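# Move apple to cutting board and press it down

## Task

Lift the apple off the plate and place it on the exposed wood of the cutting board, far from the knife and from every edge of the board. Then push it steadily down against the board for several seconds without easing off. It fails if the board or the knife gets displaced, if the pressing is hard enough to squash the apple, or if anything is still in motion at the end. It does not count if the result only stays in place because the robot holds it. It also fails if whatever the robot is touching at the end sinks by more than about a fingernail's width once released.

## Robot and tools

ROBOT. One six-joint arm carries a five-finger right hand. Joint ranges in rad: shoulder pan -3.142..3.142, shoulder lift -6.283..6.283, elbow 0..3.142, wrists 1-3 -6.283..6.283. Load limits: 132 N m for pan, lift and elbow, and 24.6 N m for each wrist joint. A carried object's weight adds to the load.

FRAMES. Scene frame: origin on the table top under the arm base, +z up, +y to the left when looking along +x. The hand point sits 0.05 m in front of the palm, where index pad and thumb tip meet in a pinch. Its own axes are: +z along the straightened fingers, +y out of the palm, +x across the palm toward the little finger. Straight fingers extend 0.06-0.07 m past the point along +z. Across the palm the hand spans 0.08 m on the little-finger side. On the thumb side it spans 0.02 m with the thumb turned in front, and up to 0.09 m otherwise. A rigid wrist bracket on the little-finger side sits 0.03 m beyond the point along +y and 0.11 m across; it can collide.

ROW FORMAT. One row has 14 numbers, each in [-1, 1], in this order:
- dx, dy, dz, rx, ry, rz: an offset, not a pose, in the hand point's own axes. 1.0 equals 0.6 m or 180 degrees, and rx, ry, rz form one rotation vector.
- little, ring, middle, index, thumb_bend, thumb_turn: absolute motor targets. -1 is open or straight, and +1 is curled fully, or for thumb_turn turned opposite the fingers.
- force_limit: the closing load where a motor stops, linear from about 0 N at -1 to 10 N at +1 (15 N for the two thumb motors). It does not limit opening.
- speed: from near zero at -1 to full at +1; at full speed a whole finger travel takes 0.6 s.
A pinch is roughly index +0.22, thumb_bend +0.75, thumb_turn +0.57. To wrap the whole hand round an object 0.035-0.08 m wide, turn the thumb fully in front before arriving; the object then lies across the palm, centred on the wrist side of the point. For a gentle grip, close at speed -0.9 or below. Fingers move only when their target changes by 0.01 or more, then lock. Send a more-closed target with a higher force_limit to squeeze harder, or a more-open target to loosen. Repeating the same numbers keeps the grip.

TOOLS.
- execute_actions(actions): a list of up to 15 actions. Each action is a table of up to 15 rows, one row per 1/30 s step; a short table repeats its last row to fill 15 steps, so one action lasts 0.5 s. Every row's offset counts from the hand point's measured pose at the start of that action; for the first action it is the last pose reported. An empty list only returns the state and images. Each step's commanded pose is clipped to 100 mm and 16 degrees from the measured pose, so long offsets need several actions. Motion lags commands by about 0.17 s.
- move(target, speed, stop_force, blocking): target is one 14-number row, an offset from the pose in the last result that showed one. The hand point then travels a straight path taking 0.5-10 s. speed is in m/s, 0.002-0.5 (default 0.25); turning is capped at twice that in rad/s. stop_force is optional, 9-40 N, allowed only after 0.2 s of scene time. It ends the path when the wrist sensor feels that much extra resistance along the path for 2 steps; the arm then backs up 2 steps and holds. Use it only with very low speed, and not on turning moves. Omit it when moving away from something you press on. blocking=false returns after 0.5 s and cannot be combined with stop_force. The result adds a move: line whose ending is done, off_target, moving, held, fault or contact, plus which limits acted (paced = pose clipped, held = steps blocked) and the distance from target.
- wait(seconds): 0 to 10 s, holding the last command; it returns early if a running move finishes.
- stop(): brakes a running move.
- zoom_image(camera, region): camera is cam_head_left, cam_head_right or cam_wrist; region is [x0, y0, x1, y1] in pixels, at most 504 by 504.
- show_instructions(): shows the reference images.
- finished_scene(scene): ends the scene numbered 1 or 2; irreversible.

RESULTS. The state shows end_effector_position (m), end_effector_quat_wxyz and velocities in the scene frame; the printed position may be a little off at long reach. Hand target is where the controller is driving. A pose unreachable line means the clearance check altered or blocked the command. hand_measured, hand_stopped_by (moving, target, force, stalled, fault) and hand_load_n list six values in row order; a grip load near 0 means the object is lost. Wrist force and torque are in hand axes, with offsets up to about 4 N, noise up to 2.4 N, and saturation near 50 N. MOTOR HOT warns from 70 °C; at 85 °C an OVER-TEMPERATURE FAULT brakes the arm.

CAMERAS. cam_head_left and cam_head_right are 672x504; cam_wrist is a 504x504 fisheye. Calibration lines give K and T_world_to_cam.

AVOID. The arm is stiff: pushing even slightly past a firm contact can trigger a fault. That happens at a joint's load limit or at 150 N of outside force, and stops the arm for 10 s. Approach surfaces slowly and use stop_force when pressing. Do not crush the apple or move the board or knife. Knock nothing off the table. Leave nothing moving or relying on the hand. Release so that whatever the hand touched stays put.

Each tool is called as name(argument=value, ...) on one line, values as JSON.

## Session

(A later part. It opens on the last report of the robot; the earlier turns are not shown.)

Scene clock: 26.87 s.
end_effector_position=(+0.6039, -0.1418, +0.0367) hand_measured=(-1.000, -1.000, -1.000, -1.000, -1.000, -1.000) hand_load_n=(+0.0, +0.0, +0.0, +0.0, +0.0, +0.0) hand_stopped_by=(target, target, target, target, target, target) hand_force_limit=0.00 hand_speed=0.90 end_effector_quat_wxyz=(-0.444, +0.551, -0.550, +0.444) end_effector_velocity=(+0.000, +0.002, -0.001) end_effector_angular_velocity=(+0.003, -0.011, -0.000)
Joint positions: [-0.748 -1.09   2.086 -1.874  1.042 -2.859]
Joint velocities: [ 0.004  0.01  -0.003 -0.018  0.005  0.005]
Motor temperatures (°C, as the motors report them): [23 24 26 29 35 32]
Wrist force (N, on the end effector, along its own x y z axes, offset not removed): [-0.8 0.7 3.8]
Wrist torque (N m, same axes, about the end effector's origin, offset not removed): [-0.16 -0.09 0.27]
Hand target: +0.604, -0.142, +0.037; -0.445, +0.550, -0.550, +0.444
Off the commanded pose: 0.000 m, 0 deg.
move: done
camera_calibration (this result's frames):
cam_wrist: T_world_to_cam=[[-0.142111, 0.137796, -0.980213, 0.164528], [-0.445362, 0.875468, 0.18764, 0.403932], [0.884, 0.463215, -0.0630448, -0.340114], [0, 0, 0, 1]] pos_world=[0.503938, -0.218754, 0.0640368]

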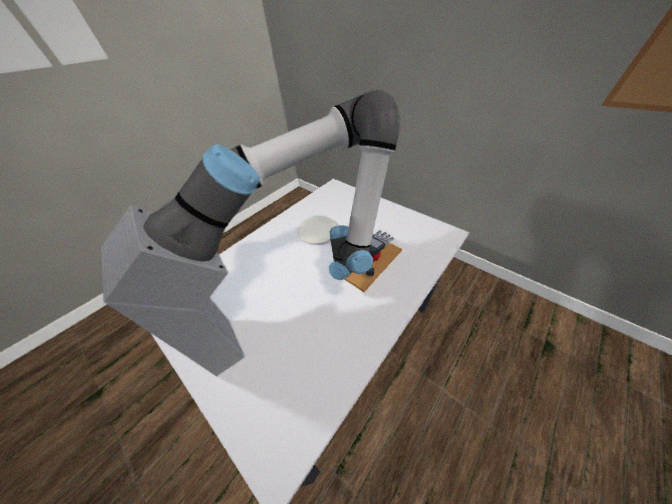

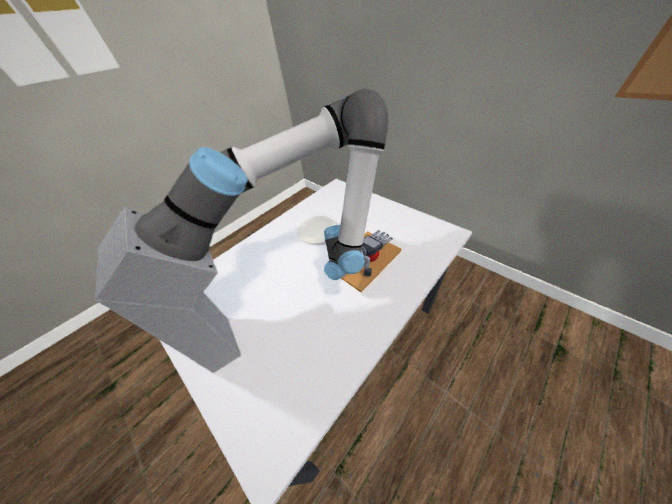

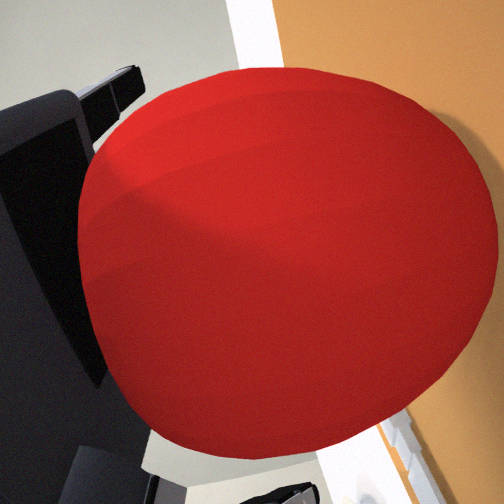

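move(target=[0, 0.0163, 0.0035, 0, 0, 0, -1, -1, -1, -1, -1, -1, 0, 0.9], speed=0.0025, stop_force=12)

wait(seconds=0.8)

Scene clock: 29.90 s.
end_effector_position=(+0.6041, -0.1418, +0.0315) hand_measured=(-1.000, -1.000, -1.000, -1.000, -1.000, -1.000) hand_load_n=(+0.0, +0.0, +0.0, +0.0, +0.0, +0.0) hand_stopped_by=(target, target, target, target, target, target) hand_force_limit=0.00 hand_speed=0.90 end_effector_quat_wxyz=(-0.444, +0.550, -0.550, +0.444) end_effector_velocity=(+0.000, +0.001, +0.001) end_effector_angular_velocity=(+0.001, -0.000, -0.000)
Joint positions: [-0.744 -1.077  2.073 -1.875  1.045 -2.862]
Joint velocities: [ 0.001 -0.004  0.003  0.001  0.     0.   ]
Motor temperatures (°C, as the motors report them): [23 24 26 29 35 32]
Wrist force (N, on the end effector, along its own x y z axes, offset not removed): [0.9 -18.4 4.1]
Wrist torque (N m, same axes, about the end effector's origin, offset not removed): [-0.90 -0.38 -0.36]
Hand target: +0.604, -0.142, +0.032; -0.444, +0.550, -0.550, +0.444
Off the commanded pose: 0.005 m, 0 deg.
move: contact
camera_calibration (this result's frames):
cam_wrist: T_world_to_cam=[[-0.141274, 0.137635, -0.980356, 0.158858], [-0.44558, 0.875468, 0.18712, 0.40514], [0.884025, 0.463262, -0.0623532, -0.340595], [0, 0, 0, 1]] pos_world=[0.50406, -0.218767, 0.0586906]

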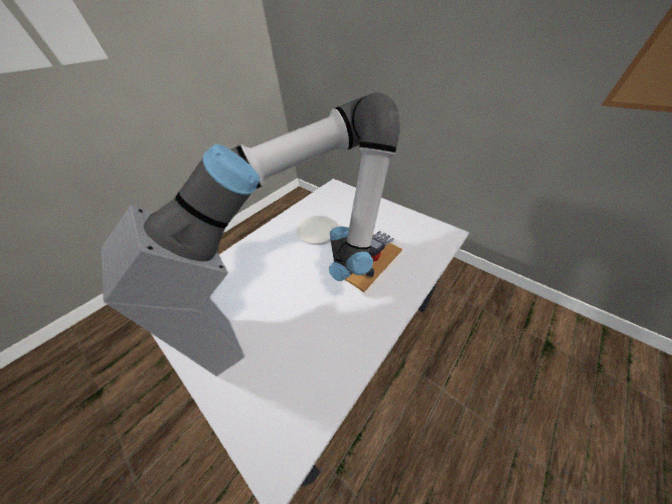

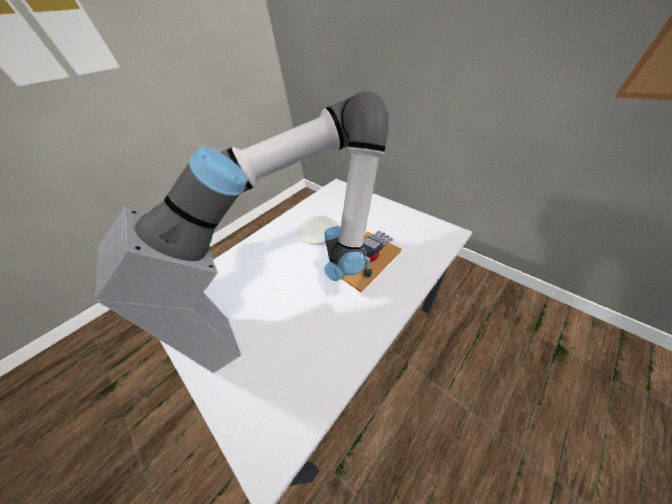

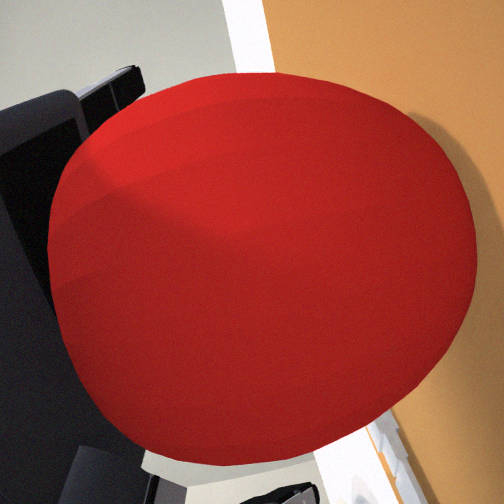

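Scene clock: 30.70 s.
end_effector_position=(+0.6040, -0.1418, +0.0316) hand_measured=(-1.000, -1.000, -1.000, -1.000, -1.000, -1.000) hand_load_n=(+0.0, +0.0, +0.0, +0.0, +0.0, +0.0) hand_stopped_by=(target, target, target, target, target, target) hand_force_limit=0.00 hand_speed=0.90 end_effector_quat_wxyz=(-0.444, +0.550, -0.550, +0.444) end_effector_velocity=(+0.000, -0.001, -0.000) end_effector_angular_velocity=(-0.001, -0.000, +0.001)
Joint positions: [-0.745 -1.077  2.074 -1.875  1.045 -2.862]
Joint velocities: [-0.001  0.    -0.001 -0.    -0.001 -0.001]
Motor temperatures (°C, as the motors report them): [23 24 26 29 35 32]
Wrist force (N, on the end effector, along its own x y z axes, offset not removed): [-5.0 -13.4 6.2]
Wrist torque (N m, same axes, about the end effector's origin, offset not removed): [-0.53 0.41 -0.53]
Hand target: +0.604, -0.142, +0.032; -0.444, +0.550, -0.550, +0.444
Off the commanded pose: 0.005 m, 0 deg.
wait: 0.80 s; at rest by 0.17 s
camera_calibration (this result's frames):
cam_wrist: T_world_to_cam=[[-0.141353, 0.137707, -0.980335, 0.159052], [-0.445531, 0.875472, 0.187218, 0.405073], [0.884037, 0.463234, -0.062398, -0.340555], [0, 0, 0, 1]] pos_world=[0.504019, -0.218777, 0.0588374]

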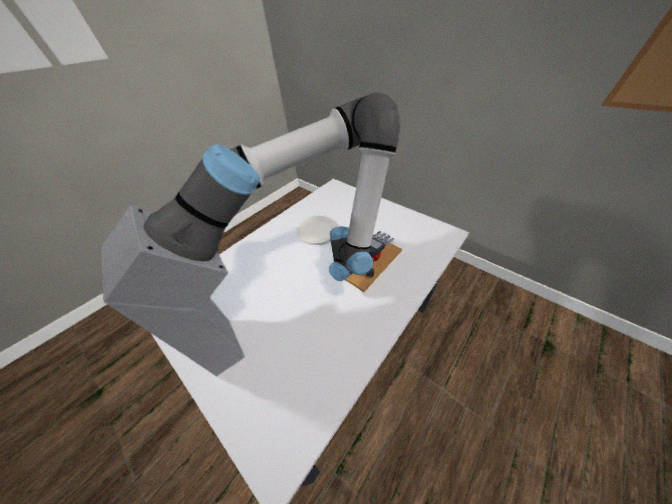

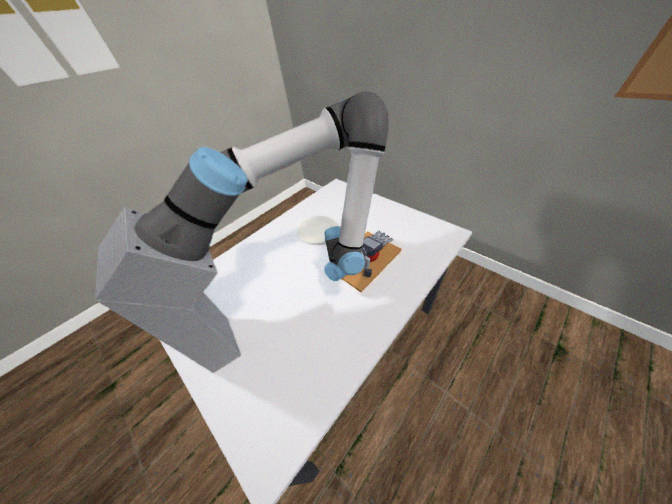

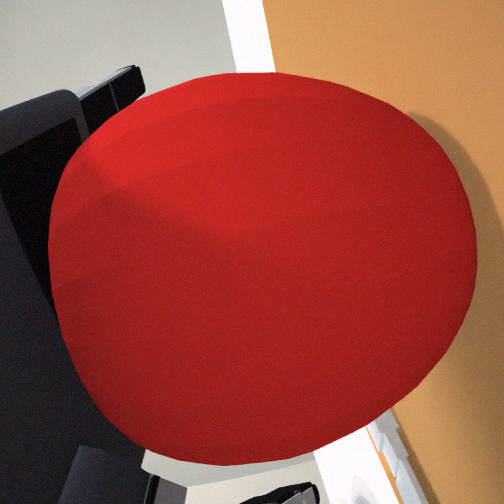

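execute_actions(actions=[[[0,0.00008,0.00002,0,0,0,-1,-1,-1,-1,-1,-1,0,0.9],[0,0.00016,0.00003,0,0,0,-1,-1,-1,-1,-1,-1,0,0.9],[0,0.00024,0.00005,0,0,0,-1,-1,-1,-1,-1,-1,0,0.9],[0,0.00032,0.00007,0,0,0,-1,-1,-1,-1,-1,-1,0,0.9],[0,0.0004,0.00008,0,0,0,-1,-1,-1,-1,-1,-1,0,0.9],[0,0.00049,0.0001,0,0,0,-1,-1,-1,-1,-1,-1,0,0.9],[0,0.00058,0.00012,0,0,0,-1,-1,-1,-1,-1,-1,0,0.9]]])

wait(seconds=2)

Scene clock: 32.07 s.
end_effector_position=(+0.6040, -0.1419, +0.0313) hand_measured=(-1.000, -1.000, -1.000, -1.000, -1.000, -1.000) hand_load_n=(+0.0, +0.0, +0.0, +0.0, +0.0, +0.0) hand_stopped_by=(target, target, target, target, target, target) hand_force_limit=0.00 hand_speed=0.90 end_effector_quat_wxyz=(-0.444, +0.550, -0.550, +0.444) end_effector_velocity=(+0.000, -0.000, -0.000) end_effector_angular_velocity=(+0.000, -0.000, -0.001)
Joint positions: [-0.744 -1.076  2.073 -1.875  1.045 -2.862]
Joint velocities: [ 0.     0.001 -0.001  0.     0.001  0.   ]
Motor temperatures (°C, as the motors report them): [23 24 26 29 35 32]
Wrist force (N, on the end effector, along its own x y z axes, offset not removed): [-3.9 -21.8 1.1]
Wrist torque (N m, same axes, about the end effector's origin, offset not removed): [-0.62 0.43 -0.86]
Hand target: +0.604, -0.142, +0.031; -0.444, +0.550, -0.550, +0.444
Off the commanded pose: 0.000 m, 0 deg.
camera_calibration (this result's frames):
cam_wrist: T_world_to_cam=[[-0.141325, 0.137593, -0.980355, 0.158736], [-0.445608, 0.875456, 0.187109, 0.405252], [0.884003, 0.463297, -0.0624114, -0.340508], [0, 0, 0, 1]] pos_world=[0.504027, -0.218866, 0.0585397]

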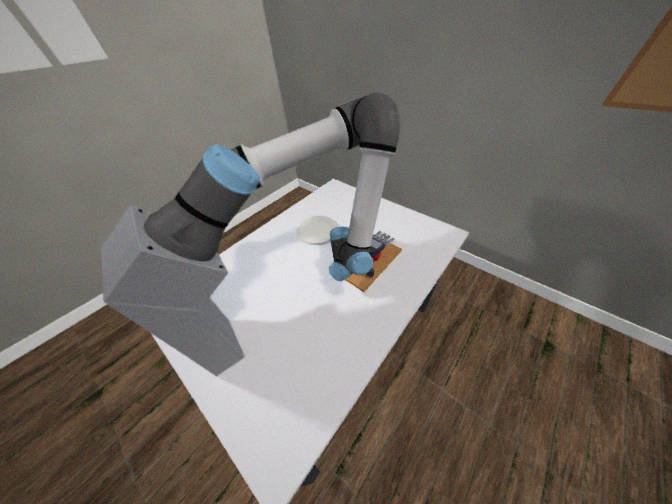

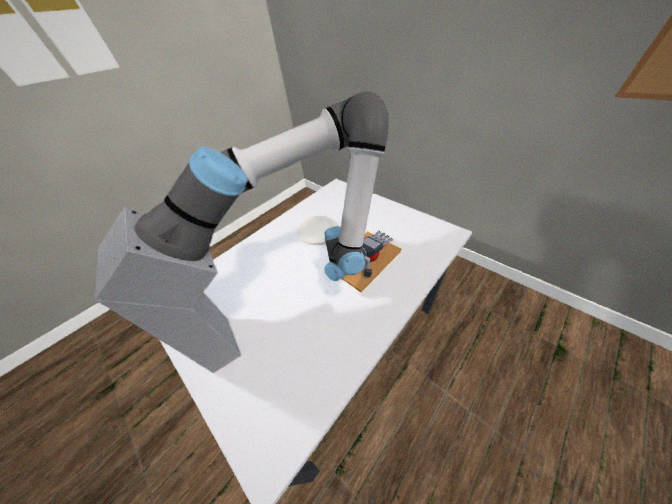

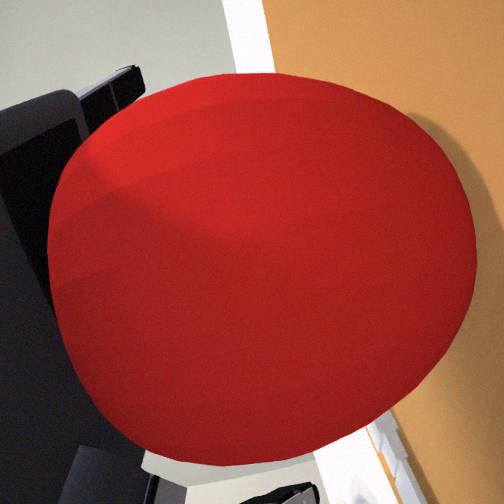

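Scene clock: 34.07 s.
end_effector_position=(+0.6040, -0.1418, +0.0313) hand_measured=(-1.000, -1.000, -1.000, -1.000, -1.000, -1.000) hand_load_n=(+0.0, +0.0, +0.0, +0.0, +0.0, +0.0) hand_stopped_by=(target, target, target, target, target, target) hand_force_limit=0.00 hand_speed=0.90 end_effector_quat_wxyz=(-0.444, +0.550, -0.550, +0.444) end_effector_velocity=(+0.001, +0.001, +0.000) end_effector_angular_velocity=(-0.001, -0.002, +0.001)
Joint positions: [-0.744 -1.076  2.073 -1.875  1.045 -2.862]
Joint velocities: [ 0.001 -0.001 -0.    -0.001  0.    -0.001]
Motor temperatures (°C, as the motors report them): [23 24 26 29 35 32]
Wrist force (N, on the end effector, along its own x y z axes, offset not removed): [0.2 -23.6 2.8]
Wrist torque (N m, same axes, about the end effector's origin, offset not removed): [-0.74 -0.40 -0.33]
Hand target: +0.604, -0.142, +0.031; -0.444, +0.550, -0.550, +0.444
Off the commanded pose: 0.000 m, 0 deg.
wait: 2.00 s; at rest by 0.17 s
camera_calibration (this result's frames):
cam_wrist: T_world_to_cam=[[-0.141353, 0.137707, -0.980335, 0.158703], [-0.445532, 0.875472, 0.187218, 0.40514], [0.884037, 0.463234, -0.0623971, -0.340574], [0, 0, 0, 1]] pos_world=[0.504016, -0.218778, 0.0584822]

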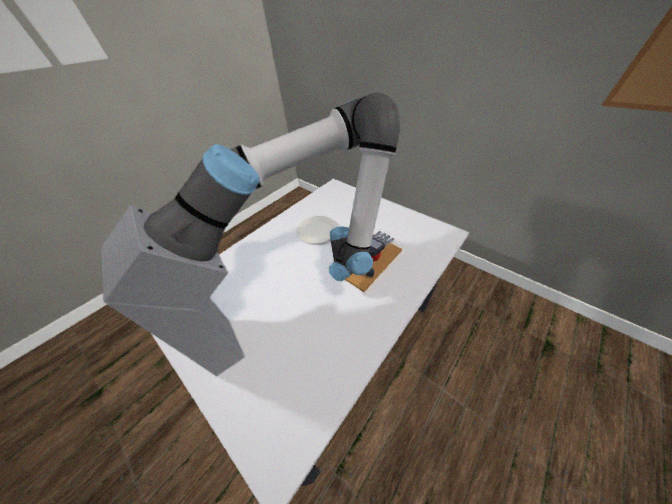

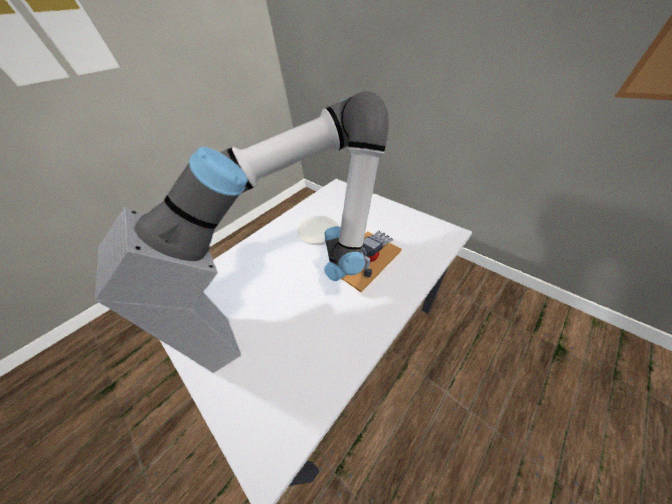

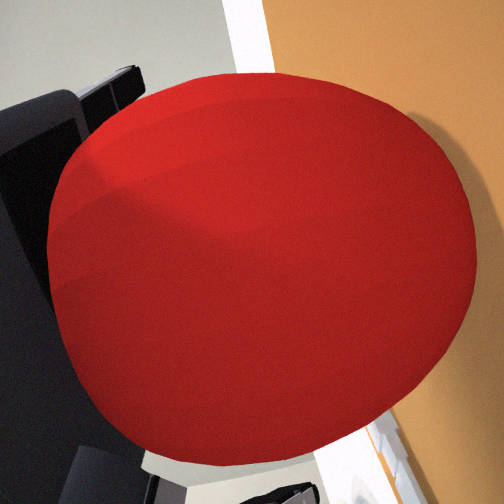

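execute_actions(actions=[])

Scene clock: 34.93 s.
end_effector_position=(+0.6040, -0.1418, +0.0313) hand_measured=(-1.000, -1.000, -1.000, -1.000, -1.000, -1.000) hand_load_n=(+0.0, +0.0, +0.0, +0.0, +0.0, +0.0) hand_stopped_by=(target, target, target, target, target, target) hand_force_limit=0.00 hand_speed=0.90 end_effector_quat_wxyz=(-0.444, +0.550, -0.550, +0.444) end_effector_velocity=(-0.001, -0.000, -0.000) end_effector_angular_velocity=(-0.002, +0.001, -0.000)
Joint positions: [-0.744 -1.076  2.073 -1.875  1.045 -2.862]
Joint velocities: [-0.001  0.     0.     0.001 -0.    -0.002]
Motor temperatures (°C, as the motors report them): [23 24 26 29 35 32]
Wrist force (N, on the end effector, along its own x y z axes, offset not removed): [-1.0 -22.1 1.0]
Wrist torque (N m, same axes, about the end effector's origin, offset not removed): [-0.45 0.14 -0.55]
Hand target: +0.604, -0.142, +0.031; -0.444, +0.550, -0.550, +0.444
Off the commanded pose: 0.000 m, 0 deg.
camera_calibration (this result's frames):
cam_wrist: T_world_to_cam=[[-0.141353, 0.137708, -0.980335, 0.158703], [-0.445532, 0.875472, 0.187218, 0.40514], [0.884037, 0.463234, -0.0623972, -0.340574], [0, 0, 0, 1]] pos_world=[0.504016, -0.218778, 0.0584822]

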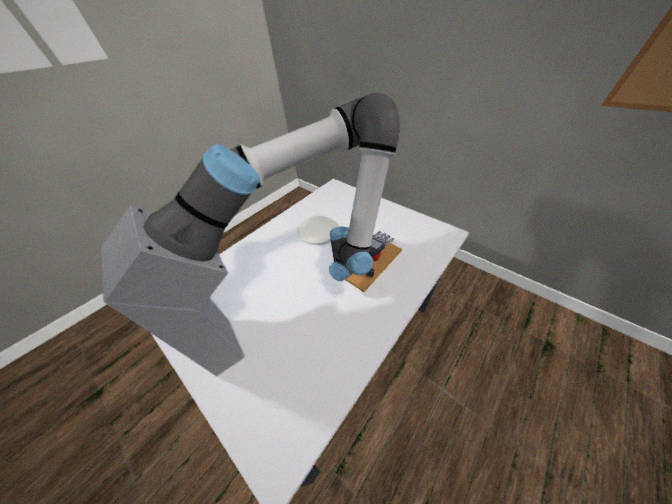

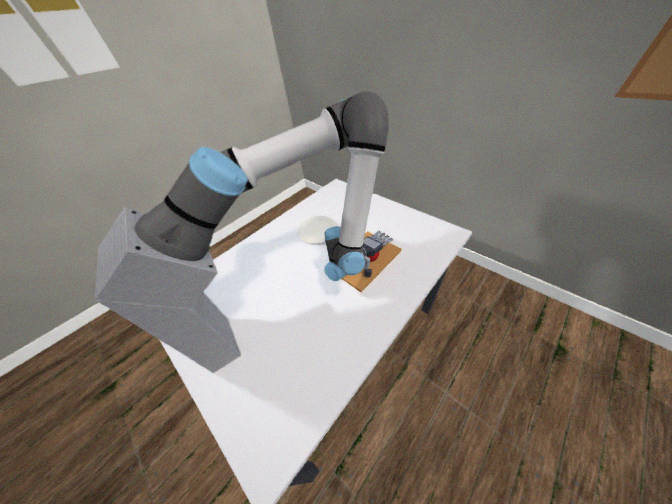

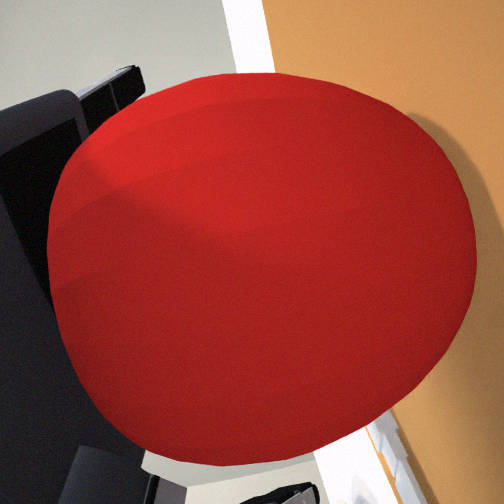

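wait(seconds=8)

Scene clock: 43.07 s.
end_effector_position=(+0.6040, -0.1418, +0.0313) hand_measured=(-1.000, -1.000, -1.000, -1.000, -1.000, -1.000) hand_load_n=(+0.0, +0.0, +0.0, +0.0, +0.0, +0.0) hand_stopped_by=(target, target, target, target, target, target) hand_force_limit=0.00 hand_speed=0.90 end_effector_quat_wxyz=(-0.444, +0.550, -0.550, +0.444) end_effector_velocity=(-0.000, -0.001, +0.001) end_effector_angular_velocity=(-0.001, -0.000, -0.000)
Joint positions: [-0.744 -1.076  2.073 -1.875  1.045 -2.862]
Joint velocities: [-0.002 -0.001  0.001 -0.001 -0.001  0.001]
Motor temperatures (°C, as the motors report them): [23 24 26 29 35 32]
Wrist force (N, on the end effector, along its own x y z axes, offset not removed): [-1.8 -25.0 1.8]
Wrist torque (N m, same axes, about the end effector's origin, offset not removed): [-0.94 0.17 -0.75]
Hand target: +0.604, -0.142, +0.031; -0.444, +0.550, -0.550, +0.444
Off the commanded pose: 0.000 m, 0 deg.
wait: 8.00 s; at rest by 0.03 s
camera_calibration (this result's frames):
cam_wrist: T_world_to_cam=[[-0.141352, 0.137707, -0.980335, 0.158703], [-0.445532, 0.875472, 0.187218, 0.40514], [0.884037, 0.463234, -0.0623969, -0.340574], [0, 0, 0, 1]] pos_world=[0.504016, -0.218778, 0.0584822]

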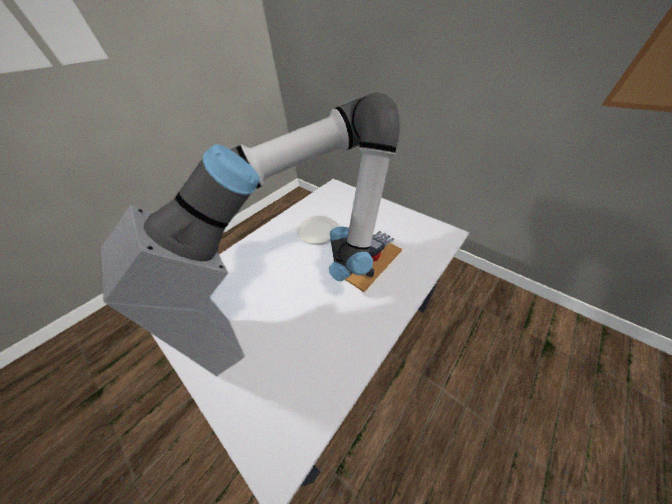

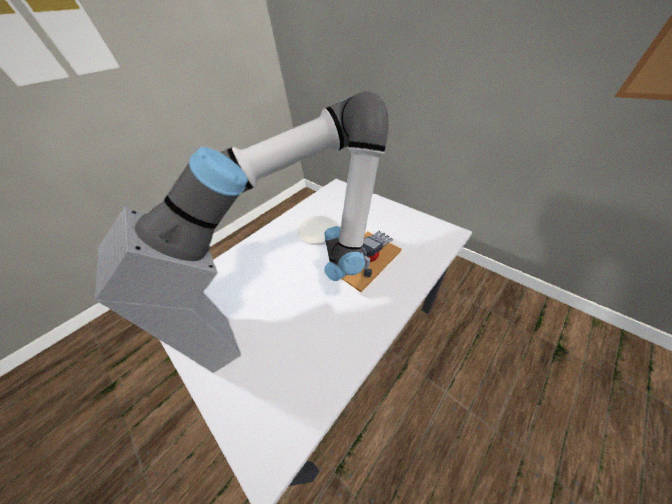

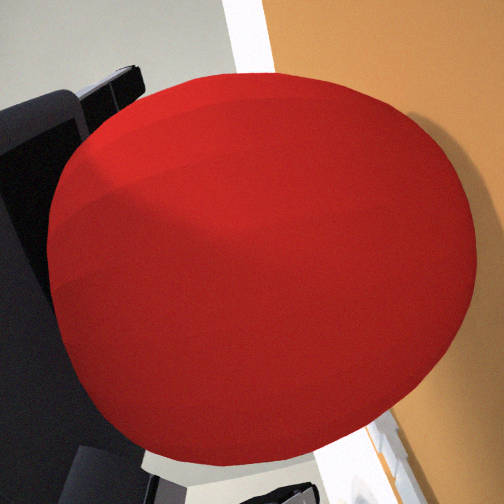

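The press has stayed at about 25 N for more than 10 s and nothing is moving, so I'm ending the scene.

finished_scene(scene=2)

The scene is finished: the task was done.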